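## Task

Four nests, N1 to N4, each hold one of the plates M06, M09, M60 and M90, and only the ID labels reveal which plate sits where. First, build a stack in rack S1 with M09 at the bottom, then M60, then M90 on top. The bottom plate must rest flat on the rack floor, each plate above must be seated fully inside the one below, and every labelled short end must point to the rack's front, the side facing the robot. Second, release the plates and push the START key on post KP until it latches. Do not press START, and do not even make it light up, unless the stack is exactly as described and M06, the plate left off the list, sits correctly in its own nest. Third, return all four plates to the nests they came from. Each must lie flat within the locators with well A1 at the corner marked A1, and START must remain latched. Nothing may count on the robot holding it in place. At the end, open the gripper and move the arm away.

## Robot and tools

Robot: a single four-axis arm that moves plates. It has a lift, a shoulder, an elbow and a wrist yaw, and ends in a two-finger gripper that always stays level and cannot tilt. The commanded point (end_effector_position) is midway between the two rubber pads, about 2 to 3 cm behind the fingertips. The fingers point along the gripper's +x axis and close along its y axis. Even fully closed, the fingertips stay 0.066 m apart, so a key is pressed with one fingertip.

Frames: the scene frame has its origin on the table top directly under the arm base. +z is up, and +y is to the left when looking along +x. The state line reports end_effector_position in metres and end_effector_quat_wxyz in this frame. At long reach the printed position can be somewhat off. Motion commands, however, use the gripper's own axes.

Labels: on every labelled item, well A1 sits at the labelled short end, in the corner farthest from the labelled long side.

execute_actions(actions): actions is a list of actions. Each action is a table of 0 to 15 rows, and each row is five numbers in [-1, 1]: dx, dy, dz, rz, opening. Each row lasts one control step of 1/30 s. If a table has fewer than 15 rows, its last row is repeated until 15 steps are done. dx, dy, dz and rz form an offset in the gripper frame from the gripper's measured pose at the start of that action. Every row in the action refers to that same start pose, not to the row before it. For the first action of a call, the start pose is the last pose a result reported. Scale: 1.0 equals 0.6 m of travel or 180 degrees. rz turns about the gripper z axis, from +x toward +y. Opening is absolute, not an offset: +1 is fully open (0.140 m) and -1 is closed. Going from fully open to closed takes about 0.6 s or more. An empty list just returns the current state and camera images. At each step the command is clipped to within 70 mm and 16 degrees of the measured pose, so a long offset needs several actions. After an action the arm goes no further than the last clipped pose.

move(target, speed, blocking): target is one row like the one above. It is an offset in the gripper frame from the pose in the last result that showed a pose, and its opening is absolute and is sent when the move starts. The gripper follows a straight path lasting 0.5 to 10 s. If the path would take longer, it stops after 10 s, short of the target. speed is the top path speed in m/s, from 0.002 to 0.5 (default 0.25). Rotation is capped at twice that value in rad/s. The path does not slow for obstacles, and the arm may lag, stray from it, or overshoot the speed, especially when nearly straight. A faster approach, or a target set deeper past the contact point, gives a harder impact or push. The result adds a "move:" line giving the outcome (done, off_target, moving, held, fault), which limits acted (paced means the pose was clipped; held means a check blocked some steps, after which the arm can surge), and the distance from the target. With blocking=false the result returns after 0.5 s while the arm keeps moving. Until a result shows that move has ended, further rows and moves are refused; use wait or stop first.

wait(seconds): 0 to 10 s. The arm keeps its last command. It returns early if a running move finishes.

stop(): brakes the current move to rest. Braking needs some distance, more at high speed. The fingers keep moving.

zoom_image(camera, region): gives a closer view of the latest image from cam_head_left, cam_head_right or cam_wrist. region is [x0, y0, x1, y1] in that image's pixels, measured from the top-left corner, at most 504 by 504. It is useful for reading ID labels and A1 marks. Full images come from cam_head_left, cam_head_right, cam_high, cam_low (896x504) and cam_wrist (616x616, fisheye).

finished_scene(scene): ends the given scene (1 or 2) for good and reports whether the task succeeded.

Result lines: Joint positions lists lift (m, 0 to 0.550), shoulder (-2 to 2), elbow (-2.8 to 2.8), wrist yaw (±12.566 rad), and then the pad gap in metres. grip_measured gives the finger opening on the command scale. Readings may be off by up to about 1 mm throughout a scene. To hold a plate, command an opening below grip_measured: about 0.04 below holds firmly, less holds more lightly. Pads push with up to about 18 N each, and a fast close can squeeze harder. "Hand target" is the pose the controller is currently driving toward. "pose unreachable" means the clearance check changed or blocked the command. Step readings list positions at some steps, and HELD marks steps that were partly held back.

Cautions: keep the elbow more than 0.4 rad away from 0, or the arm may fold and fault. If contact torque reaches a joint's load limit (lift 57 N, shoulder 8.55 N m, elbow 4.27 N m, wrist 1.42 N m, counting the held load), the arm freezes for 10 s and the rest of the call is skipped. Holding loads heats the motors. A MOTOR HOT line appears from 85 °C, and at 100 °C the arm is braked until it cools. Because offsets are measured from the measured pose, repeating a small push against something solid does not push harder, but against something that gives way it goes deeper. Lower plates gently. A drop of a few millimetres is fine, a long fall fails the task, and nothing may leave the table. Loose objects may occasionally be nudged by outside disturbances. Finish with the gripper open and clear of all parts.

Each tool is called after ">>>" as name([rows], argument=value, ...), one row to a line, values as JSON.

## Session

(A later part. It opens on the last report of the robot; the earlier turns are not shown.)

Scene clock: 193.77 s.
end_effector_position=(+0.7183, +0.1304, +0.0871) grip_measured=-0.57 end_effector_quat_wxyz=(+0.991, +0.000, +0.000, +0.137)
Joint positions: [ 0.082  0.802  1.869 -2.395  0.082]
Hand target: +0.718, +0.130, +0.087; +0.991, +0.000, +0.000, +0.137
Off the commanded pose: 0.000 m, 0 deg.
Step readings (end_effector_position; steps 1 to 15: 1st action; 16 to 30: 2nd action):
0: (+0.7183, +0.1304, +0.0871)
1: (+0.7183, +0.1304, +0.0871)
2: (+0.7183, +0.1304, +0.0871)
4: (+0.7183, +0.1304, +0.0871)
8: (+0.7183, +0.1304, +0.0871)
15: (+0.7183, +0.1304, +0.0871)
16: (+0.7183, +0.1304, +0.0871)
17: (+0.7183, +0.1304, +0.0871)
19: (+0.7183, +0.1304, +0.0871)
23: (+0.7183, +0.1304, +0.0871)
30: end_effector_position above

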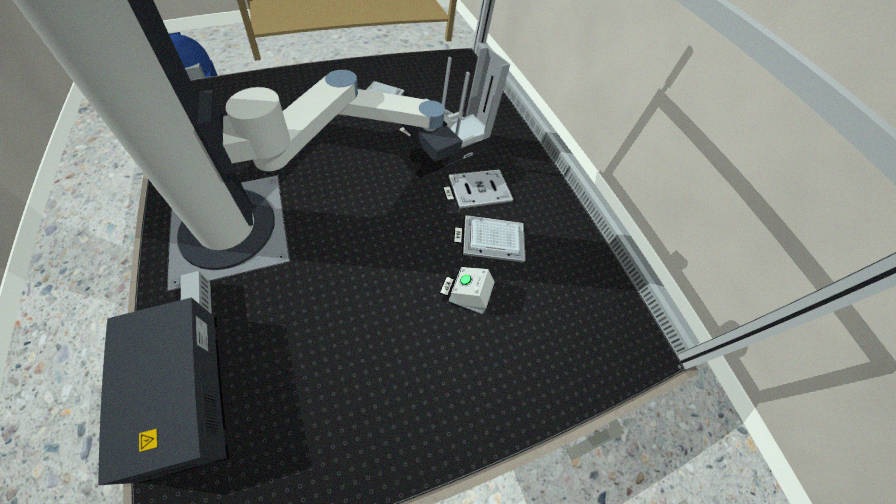

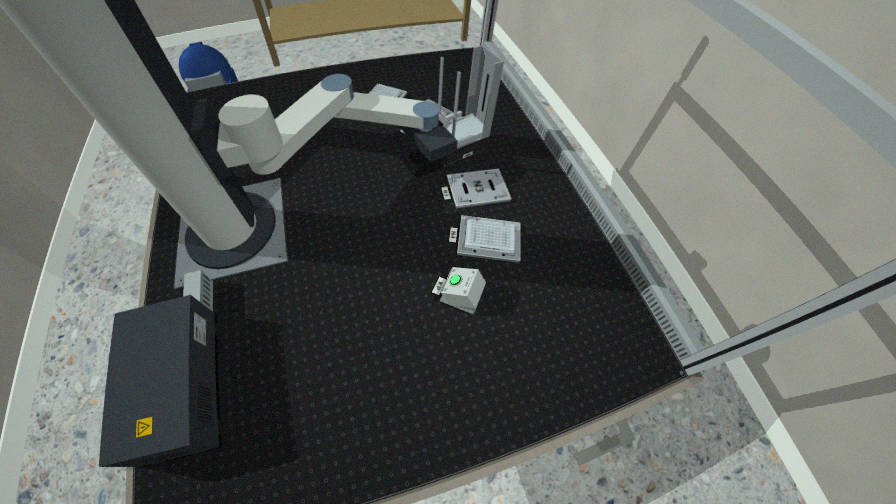

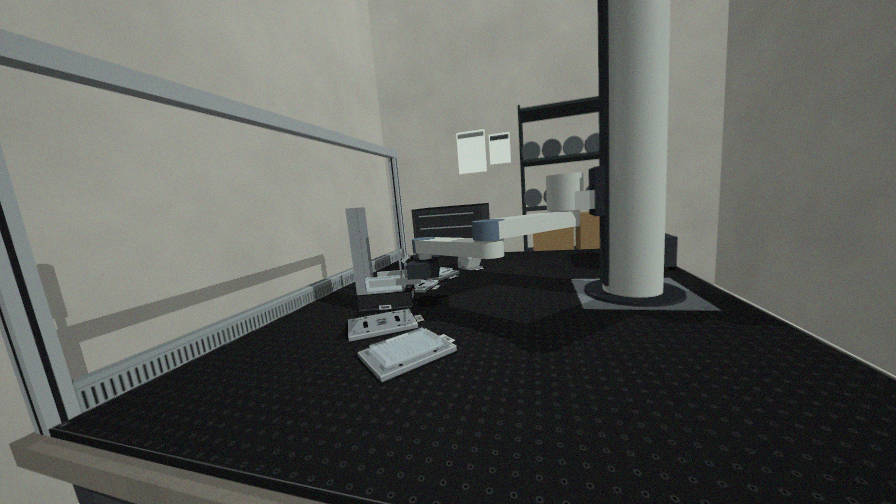

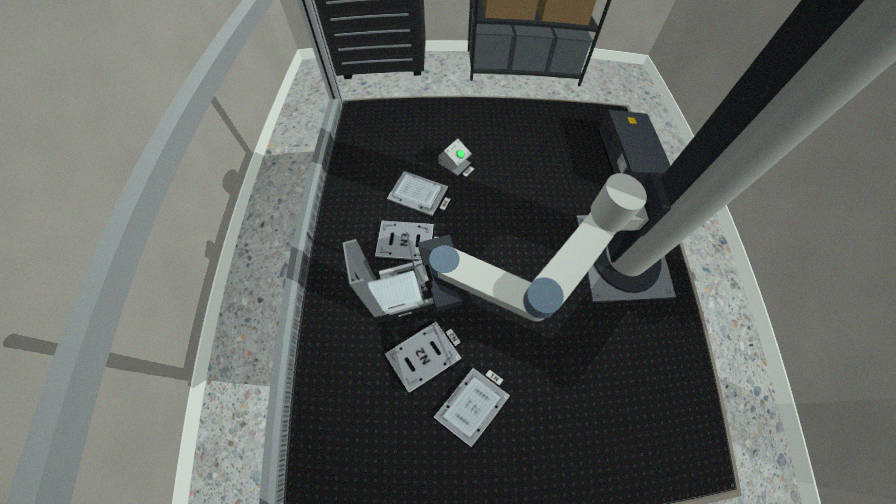

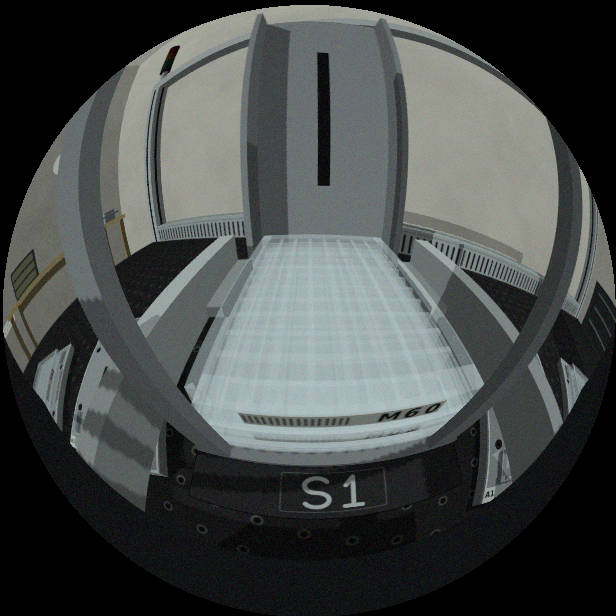

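>>> execute_actions([
  [[0,0,-0.001,0,-0.62],[0,0,-0.002,0,-0.62],[0,0,-0.003,0,-0.62],[0,0,-0.004,0,-0.62],[0,0,-0.005,0,-0.62],[0,0,-0.006,0,-0.62],[0,0,-0.007,0,-0.62],[0,0,-0.008,0,-0.62],[0,0,-0.009,0,-0.62],[0,0,-0.01,0,-0.62],[0,0,-0.011,0,-0.62],[0,0,-0.012,0,-0.62],[0,0,-0.013,0,-0.62],[0,0,-0.014,0,-0.62]],
  [[0,0,-0.0005,0,-0.62],[0,0,-0.001,0,-0.62],[0,0,-0.0015,0,-0.62],[0,0,-0.002,0,-0.62],[0,0,-0.0025,0,-0.62],[0,0,-0.003,0,-0.62],[0,0,-0.0035,0,-0.62],[0,0,-0.004,0,-0.62]],
])

Scene clock: 200.87 s.
end_effector_position=(+0.7052, -0.0551, +0.0342) grip_measured=-0.57 end_effector_quat_wxyz=(+0.999, +0.000, +0.000, -0.050)
Joint positions: [ 0.029  0.545  1.709 -2.353  0.082]
Hand target: +0.705, -0.055, +0.034; +0.999, +0.000, +0.000, -0.050
Off the commanded pose: 0.000 m, 0 deg.
Step readings (end_effector_position; steps 1 to 15: 1st action; 16 to 30: 2nd action):
0: (+0.7051, -0.0553, +0.0449)
1: (+0.7051, -0.0553, +0.0449)
2: (+0.7051, -0.0553, +0.0444)
4: (+0.7051, -0.0553, +0.0431)
8: (+0.7051, -0.0553, +0.0407)
15: (+0.7052, -0.0551, +0.0366)
16: (+0.7052, -0.0551, +0.0364)
17: (+0.7052, -0.0550, +0.0363)
19: (+0.7052, -0.0550, +0.0357)
23: (+0.7052, -0.0551, +0.0345)
30: end_effector_position above

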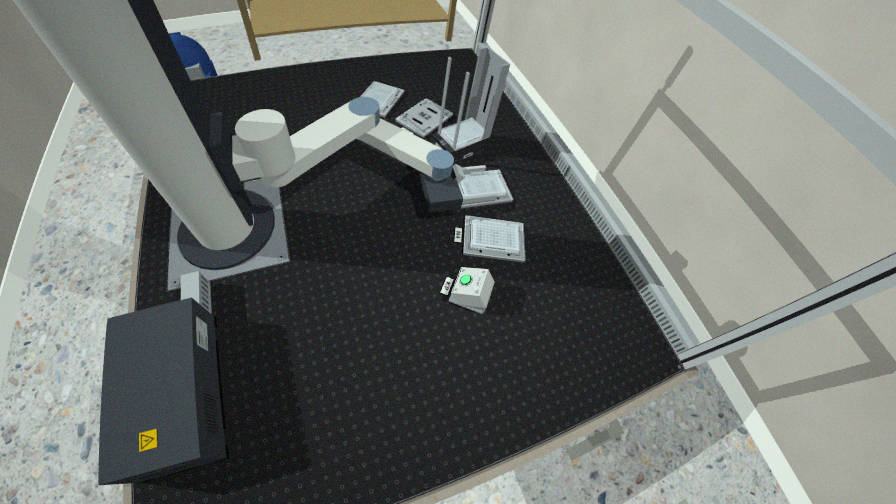

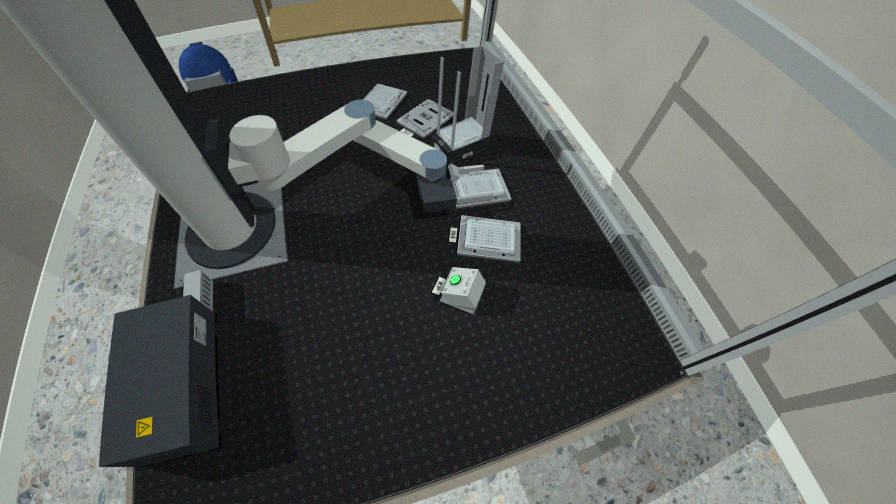

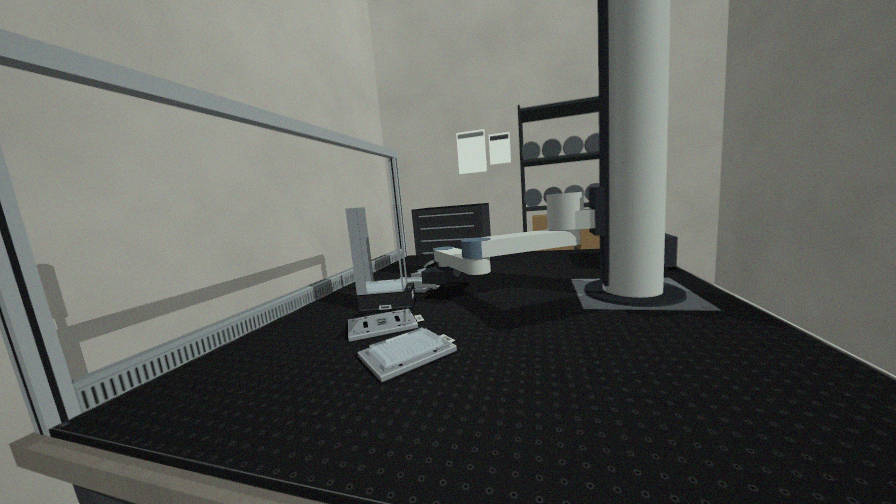

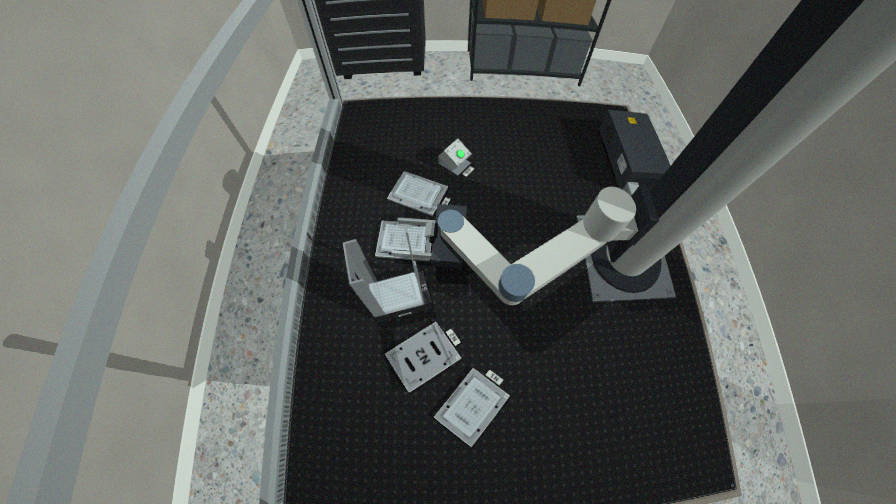

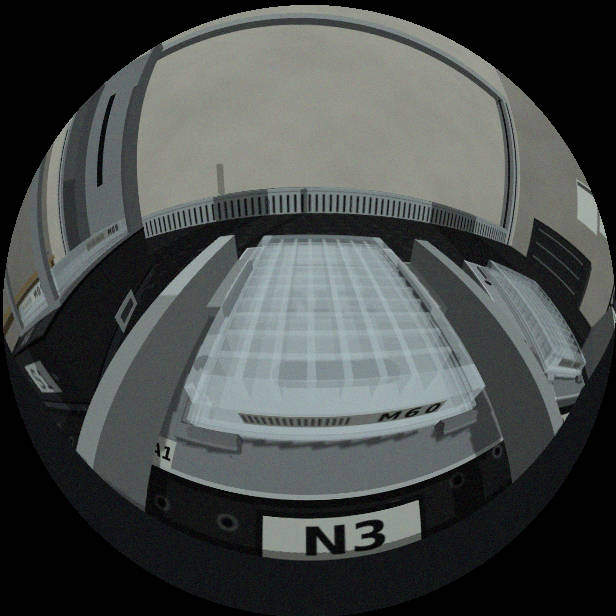

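>>> execute_actions([
  [[0,0,-0.0003,0,-0.62],[0,0,-0.0006,0,-0.62],[0,0,-0.0009,0,-0.62],[0,0,-0.0012,0,-0.62],[0,0,-0.0014,0,-0.62],[0,0,-0.0015,0,-0.62],[0,0,-0.0015,0,-0.62],[0,0,-0.0015,0,-0.6],[0,0,-0.0015,0,-0.57],[0,0,-0.0015,0,-0.54],[0,0,-0.0015,0,-0.5],[0,0,-0.0015,0,-0.45],[0,0,-0.0015,0,-0.4],[0,0,-0.0015,0,-0.3],[0,0,-0.0015,0,-0.2]],
  [[0,0,0.005,0,-0.2],[0,0,0.01,0,-0.2],[0,0,0.02,0,-0.2],[0,0,0.03,0,-0.2],[0,0,0.04,0,-0.2],[0,0,0.05,0,-0.2]],
])

Scene clock: 202.33 s.
end_effector_position=(+0.7052, -0.0551, +0.0634) grip_measured=-0.20 end_effector_quat_wxyz=(+0.999, +0.000, +0.000, -0.050)
Joint positions: [ 0.058  0.545  1.709 -2.353  0.096]
Hand target: +0.705, -0.055, +0.063; +0.999, +0.000, +0.000, -0.050
Off the commanded pose: 0.000 m, 0 deg.
Step readings (end_effector_position; steps 1 to 15: 1st action; 16 to 30: 2nd action):
0: (+0.7052, -0.0551, +0.0342)
1: (+0.7052, -0.0551, +0.0342)
2: (+0.7052, -0.0551, +0.0341)
4: (+0.7052, -0.0551, +0.0337)
8: (+0.7052, -0.0551, +0.0334)
15: (+0.7052, -0.0551, +0.0334)
16: (+0.7052, -0.0551, +0.0334)
17: (+0.7052, -0.0551, +0.0343)
19: (+0.7052, -0.0551, +0.0408)
23: (+0.7052, -0.0551, +0.0602)
30: end_effector_position above

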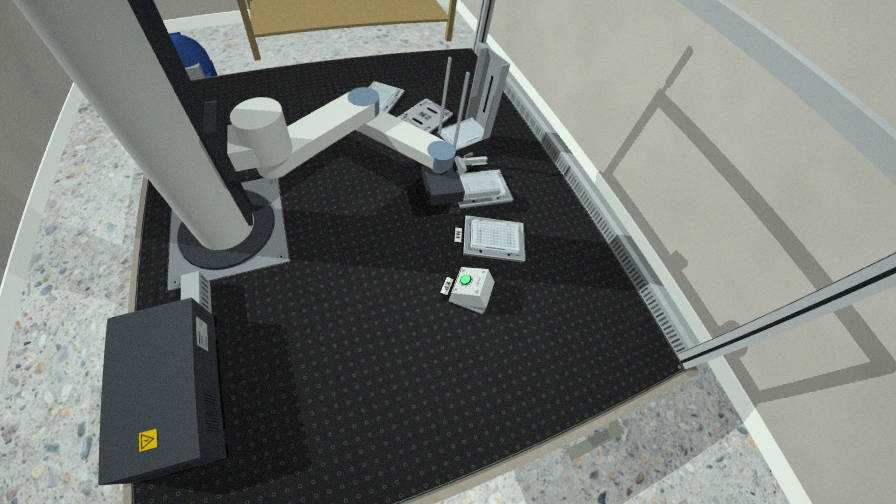

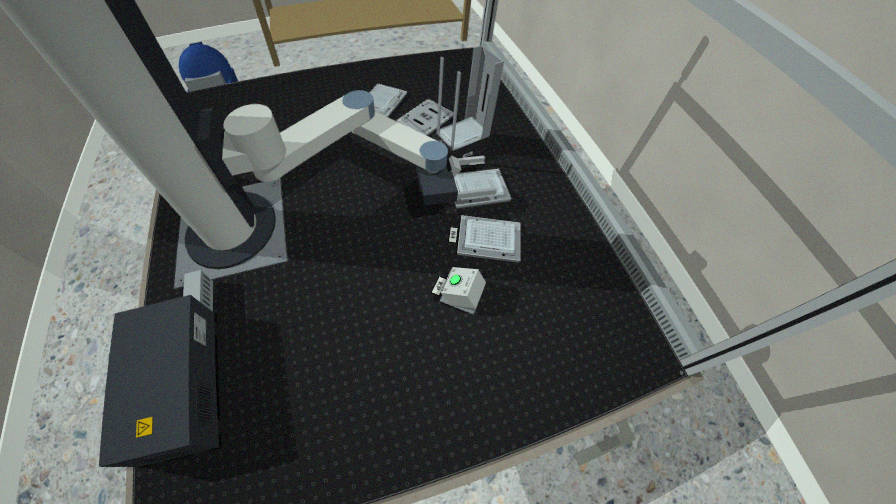

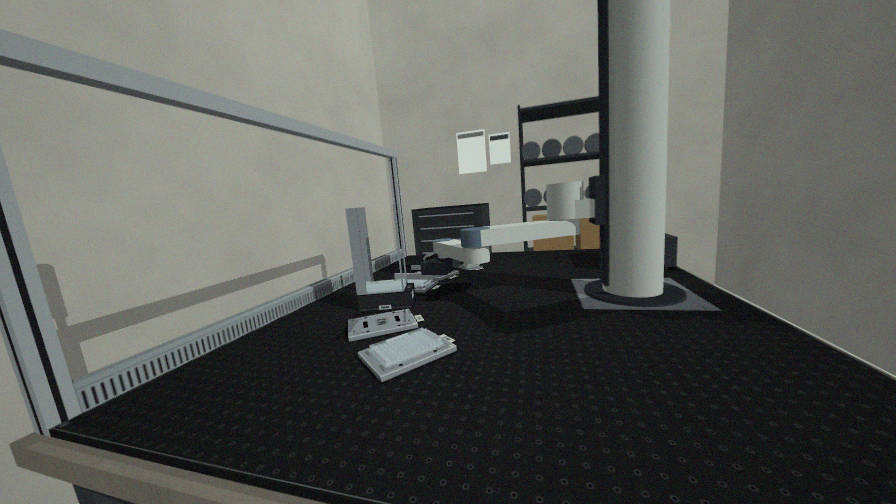

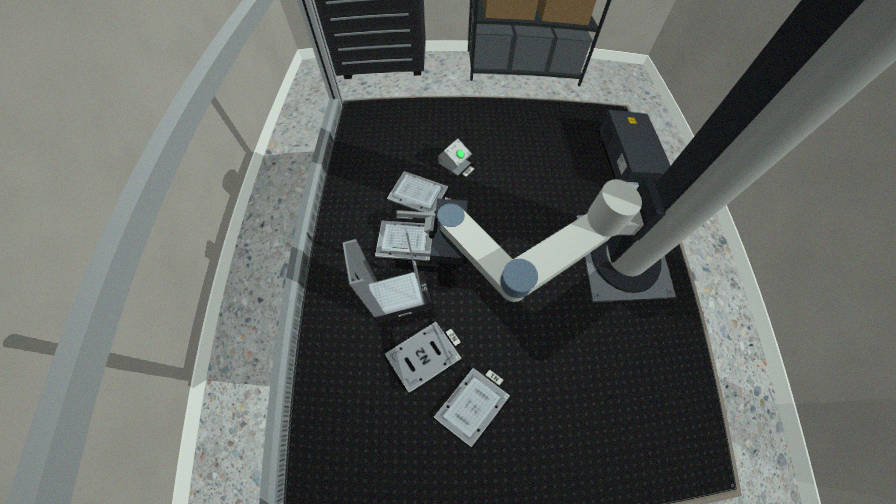

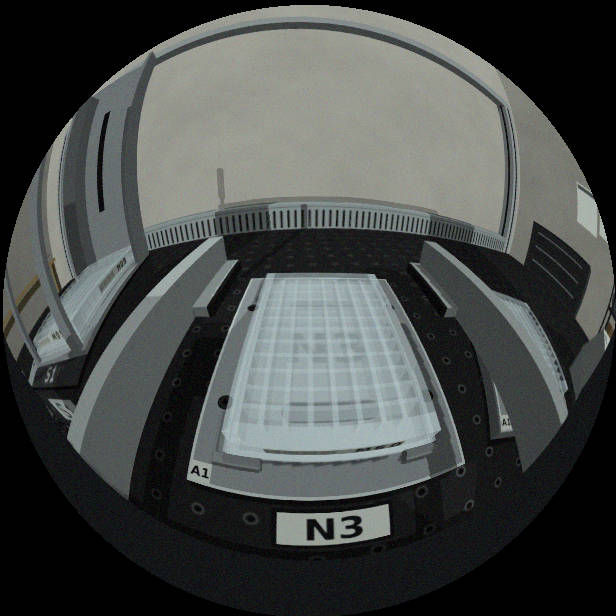

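>>> move(target=[-0.2, 0, 0.0187, 0, -0.2], speed=0.3)

Scene clock: 203.63 s.
end_effector_position=(+0.5857, -0.0432, +0.0746) grip_measured=-0.20 end_effector_quat_wxyz=(+0.999, +0.000, +0.000, -0.050)
Joint positions: [ 0.07   0.79   1.096 -1.986  0.096]
Hand target: +0.586, -0.043, +0.075; +0.999, +0.000, +0.000, -0.050
Off the commanded pose: 0.000 m, 0 deg.
move: done

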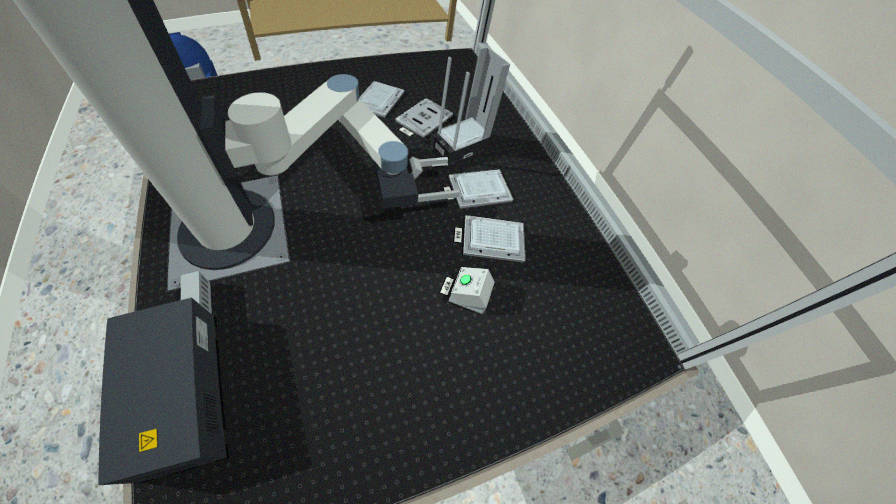

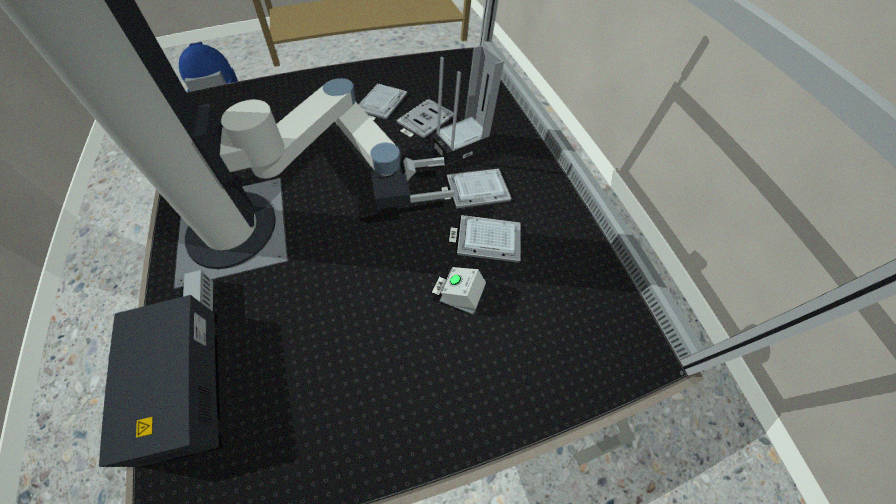

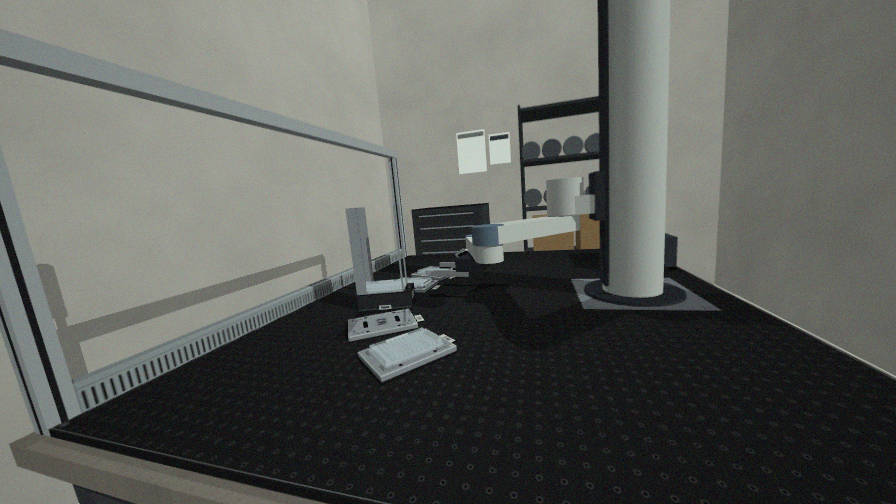

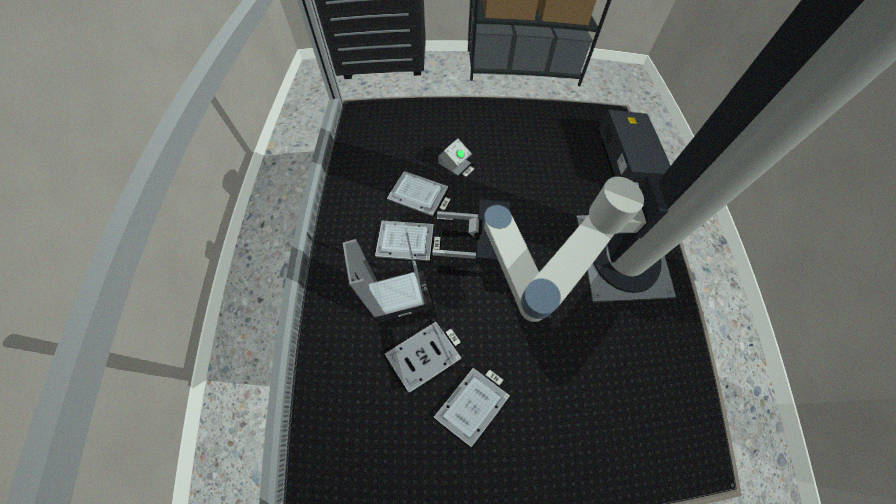

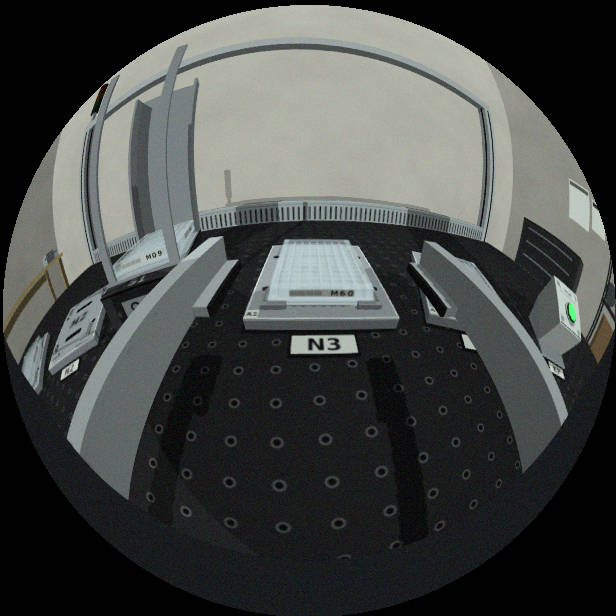

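>>> move(target=[0.0052, 0.2369, 0, 0.1193, 1], speed=0.3)

Scene clock: 205.07 s.
end_effector_position=(+0.6030, +0.0981, +0.0746) grip_measured=+0.99 end_effector_quat_wxyz=(+0.991, +0.000, +0.000, +0.137)
Joint positions: [ 0.07   1.054  1.218 -1.997  0.14 ]
Hand target: +0.603, +0.098, +0.075; +0.991, +0.000, +0.000, +0.137
Off the commanded pose: 0.000 m, 0 deg.
move: done

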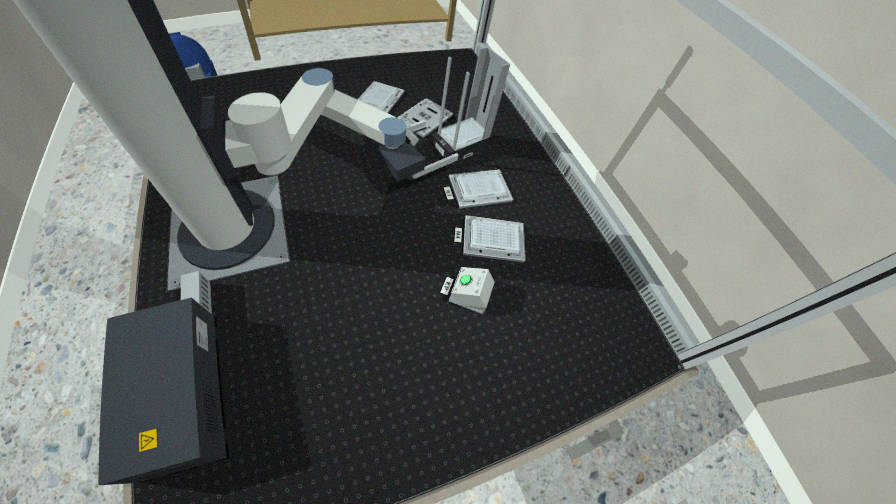

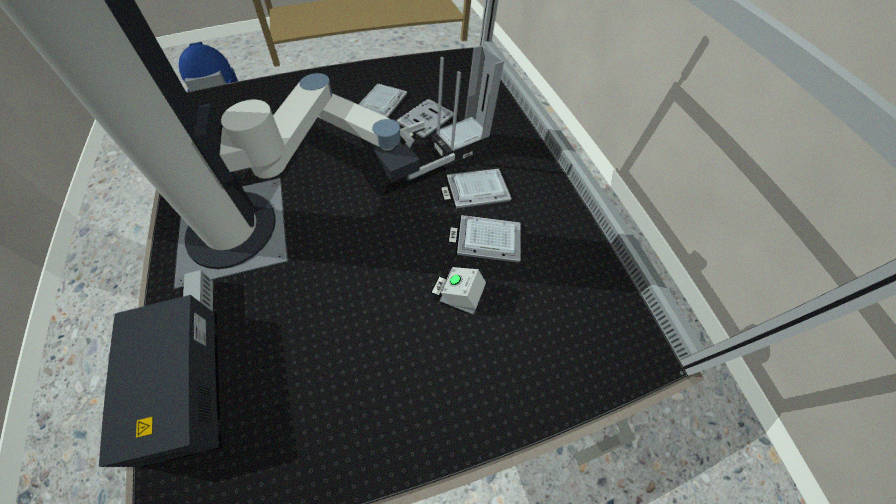

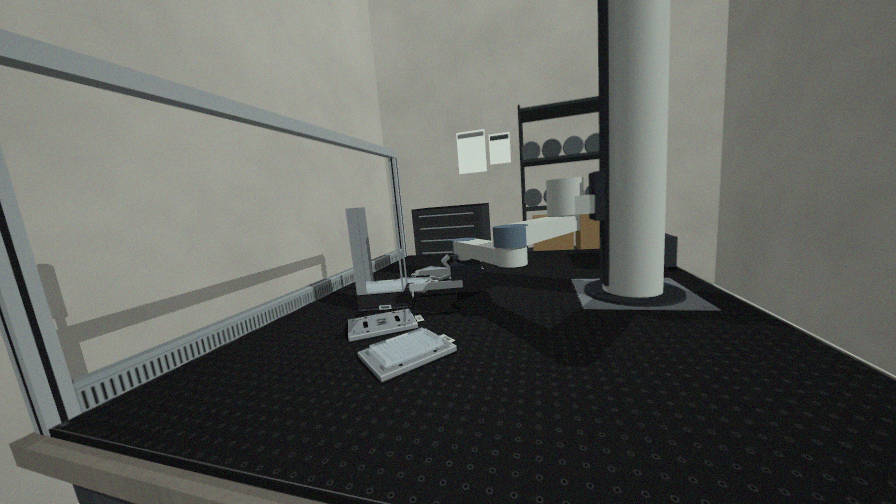

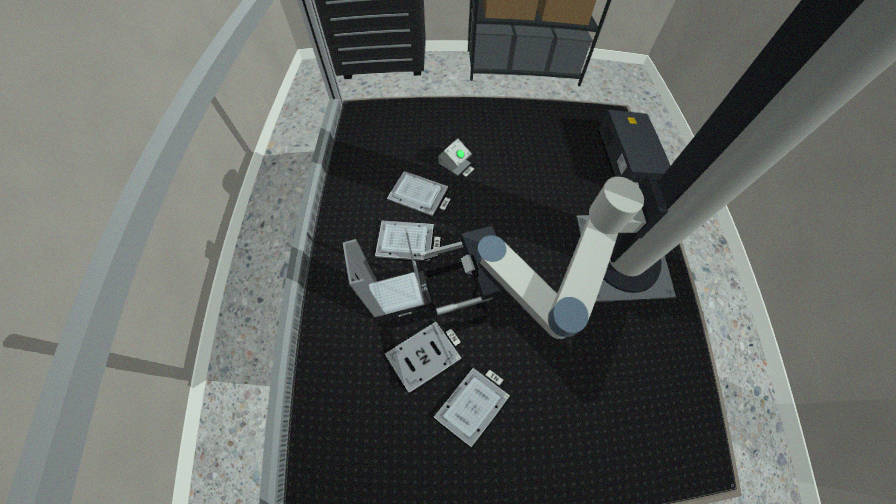

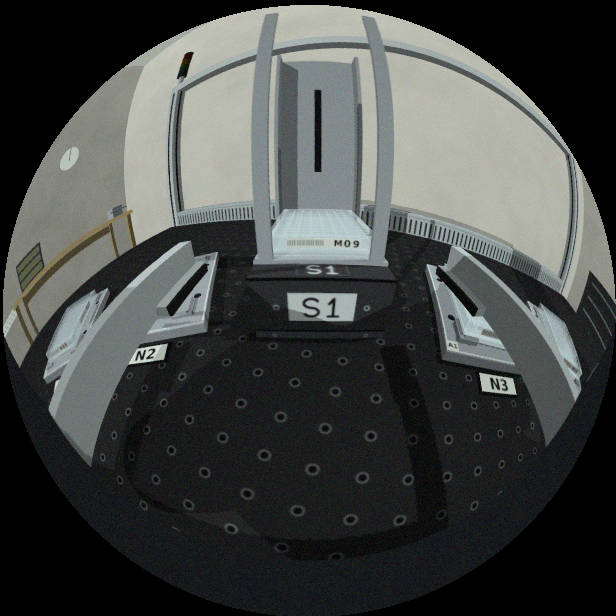

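>>> move(target=[0.1996, -0.0003, 0, 0, 1], speed=0.15)

Scene clock: 206.47 s.
end_effector_position=(+0.7183, +0.1306, +0.0746) grip_measured=+0.99 end_effector_quat_wxyz=(+0.991, +0.000, +0.000, +0.137)
Joint positions: [ 0.07   0.802  1.869 -2.395  0.14 ]
Hand target: +0.718, +0.131, +0.075; +0.991, +0.000, +0.000, +0.137
Off the commanded pose: 0.000 m, 0 deg.
move: done

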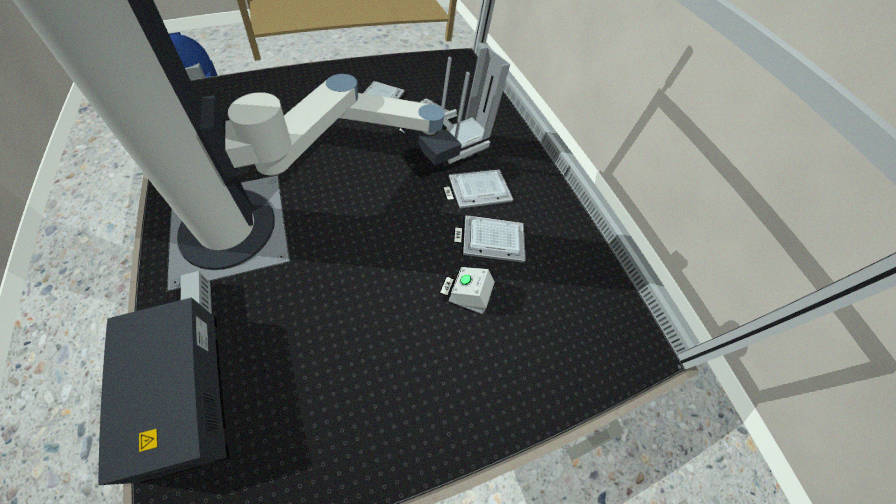

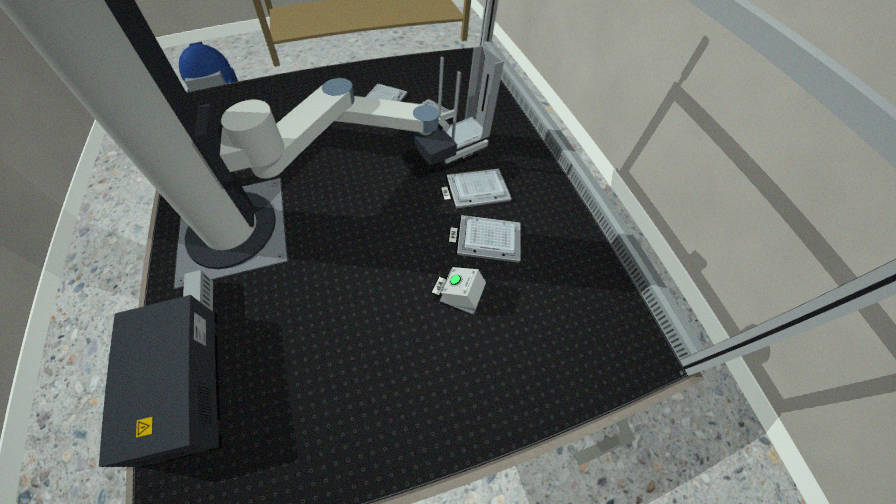

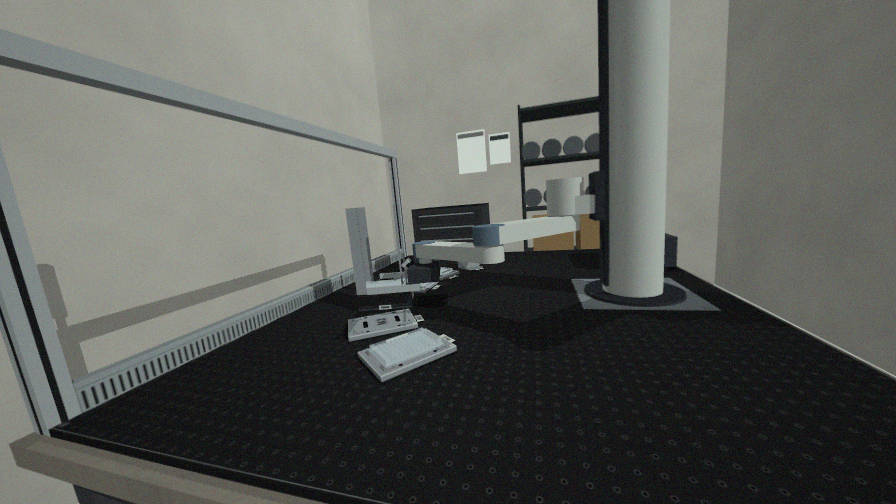

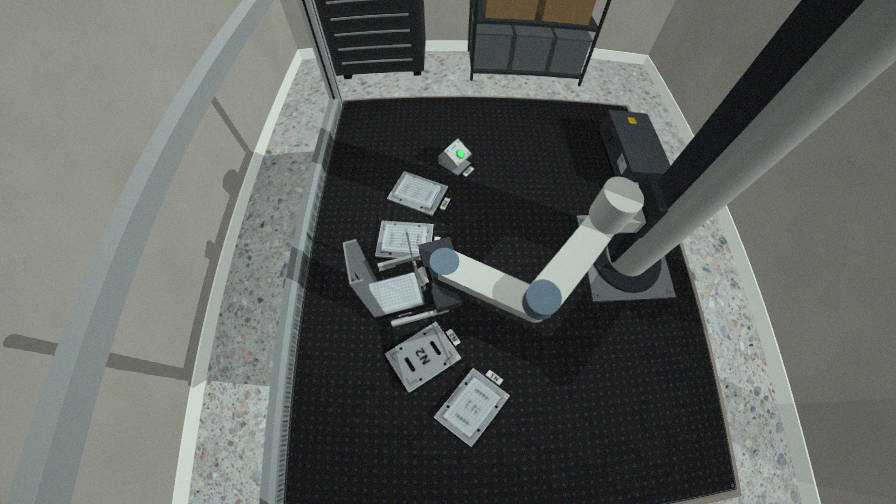

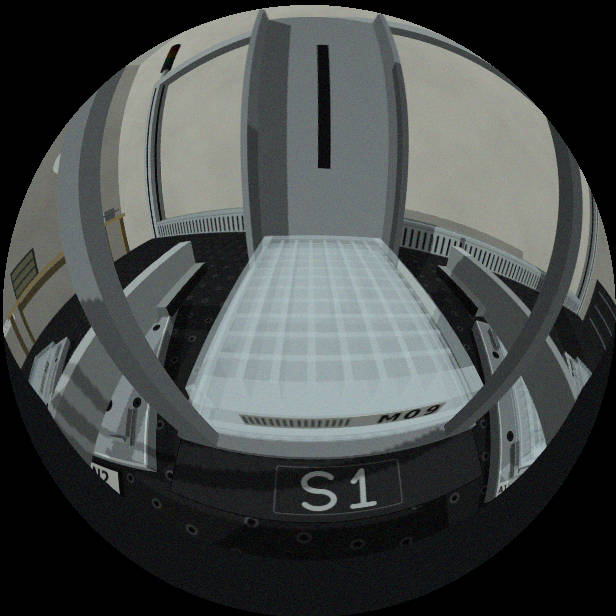

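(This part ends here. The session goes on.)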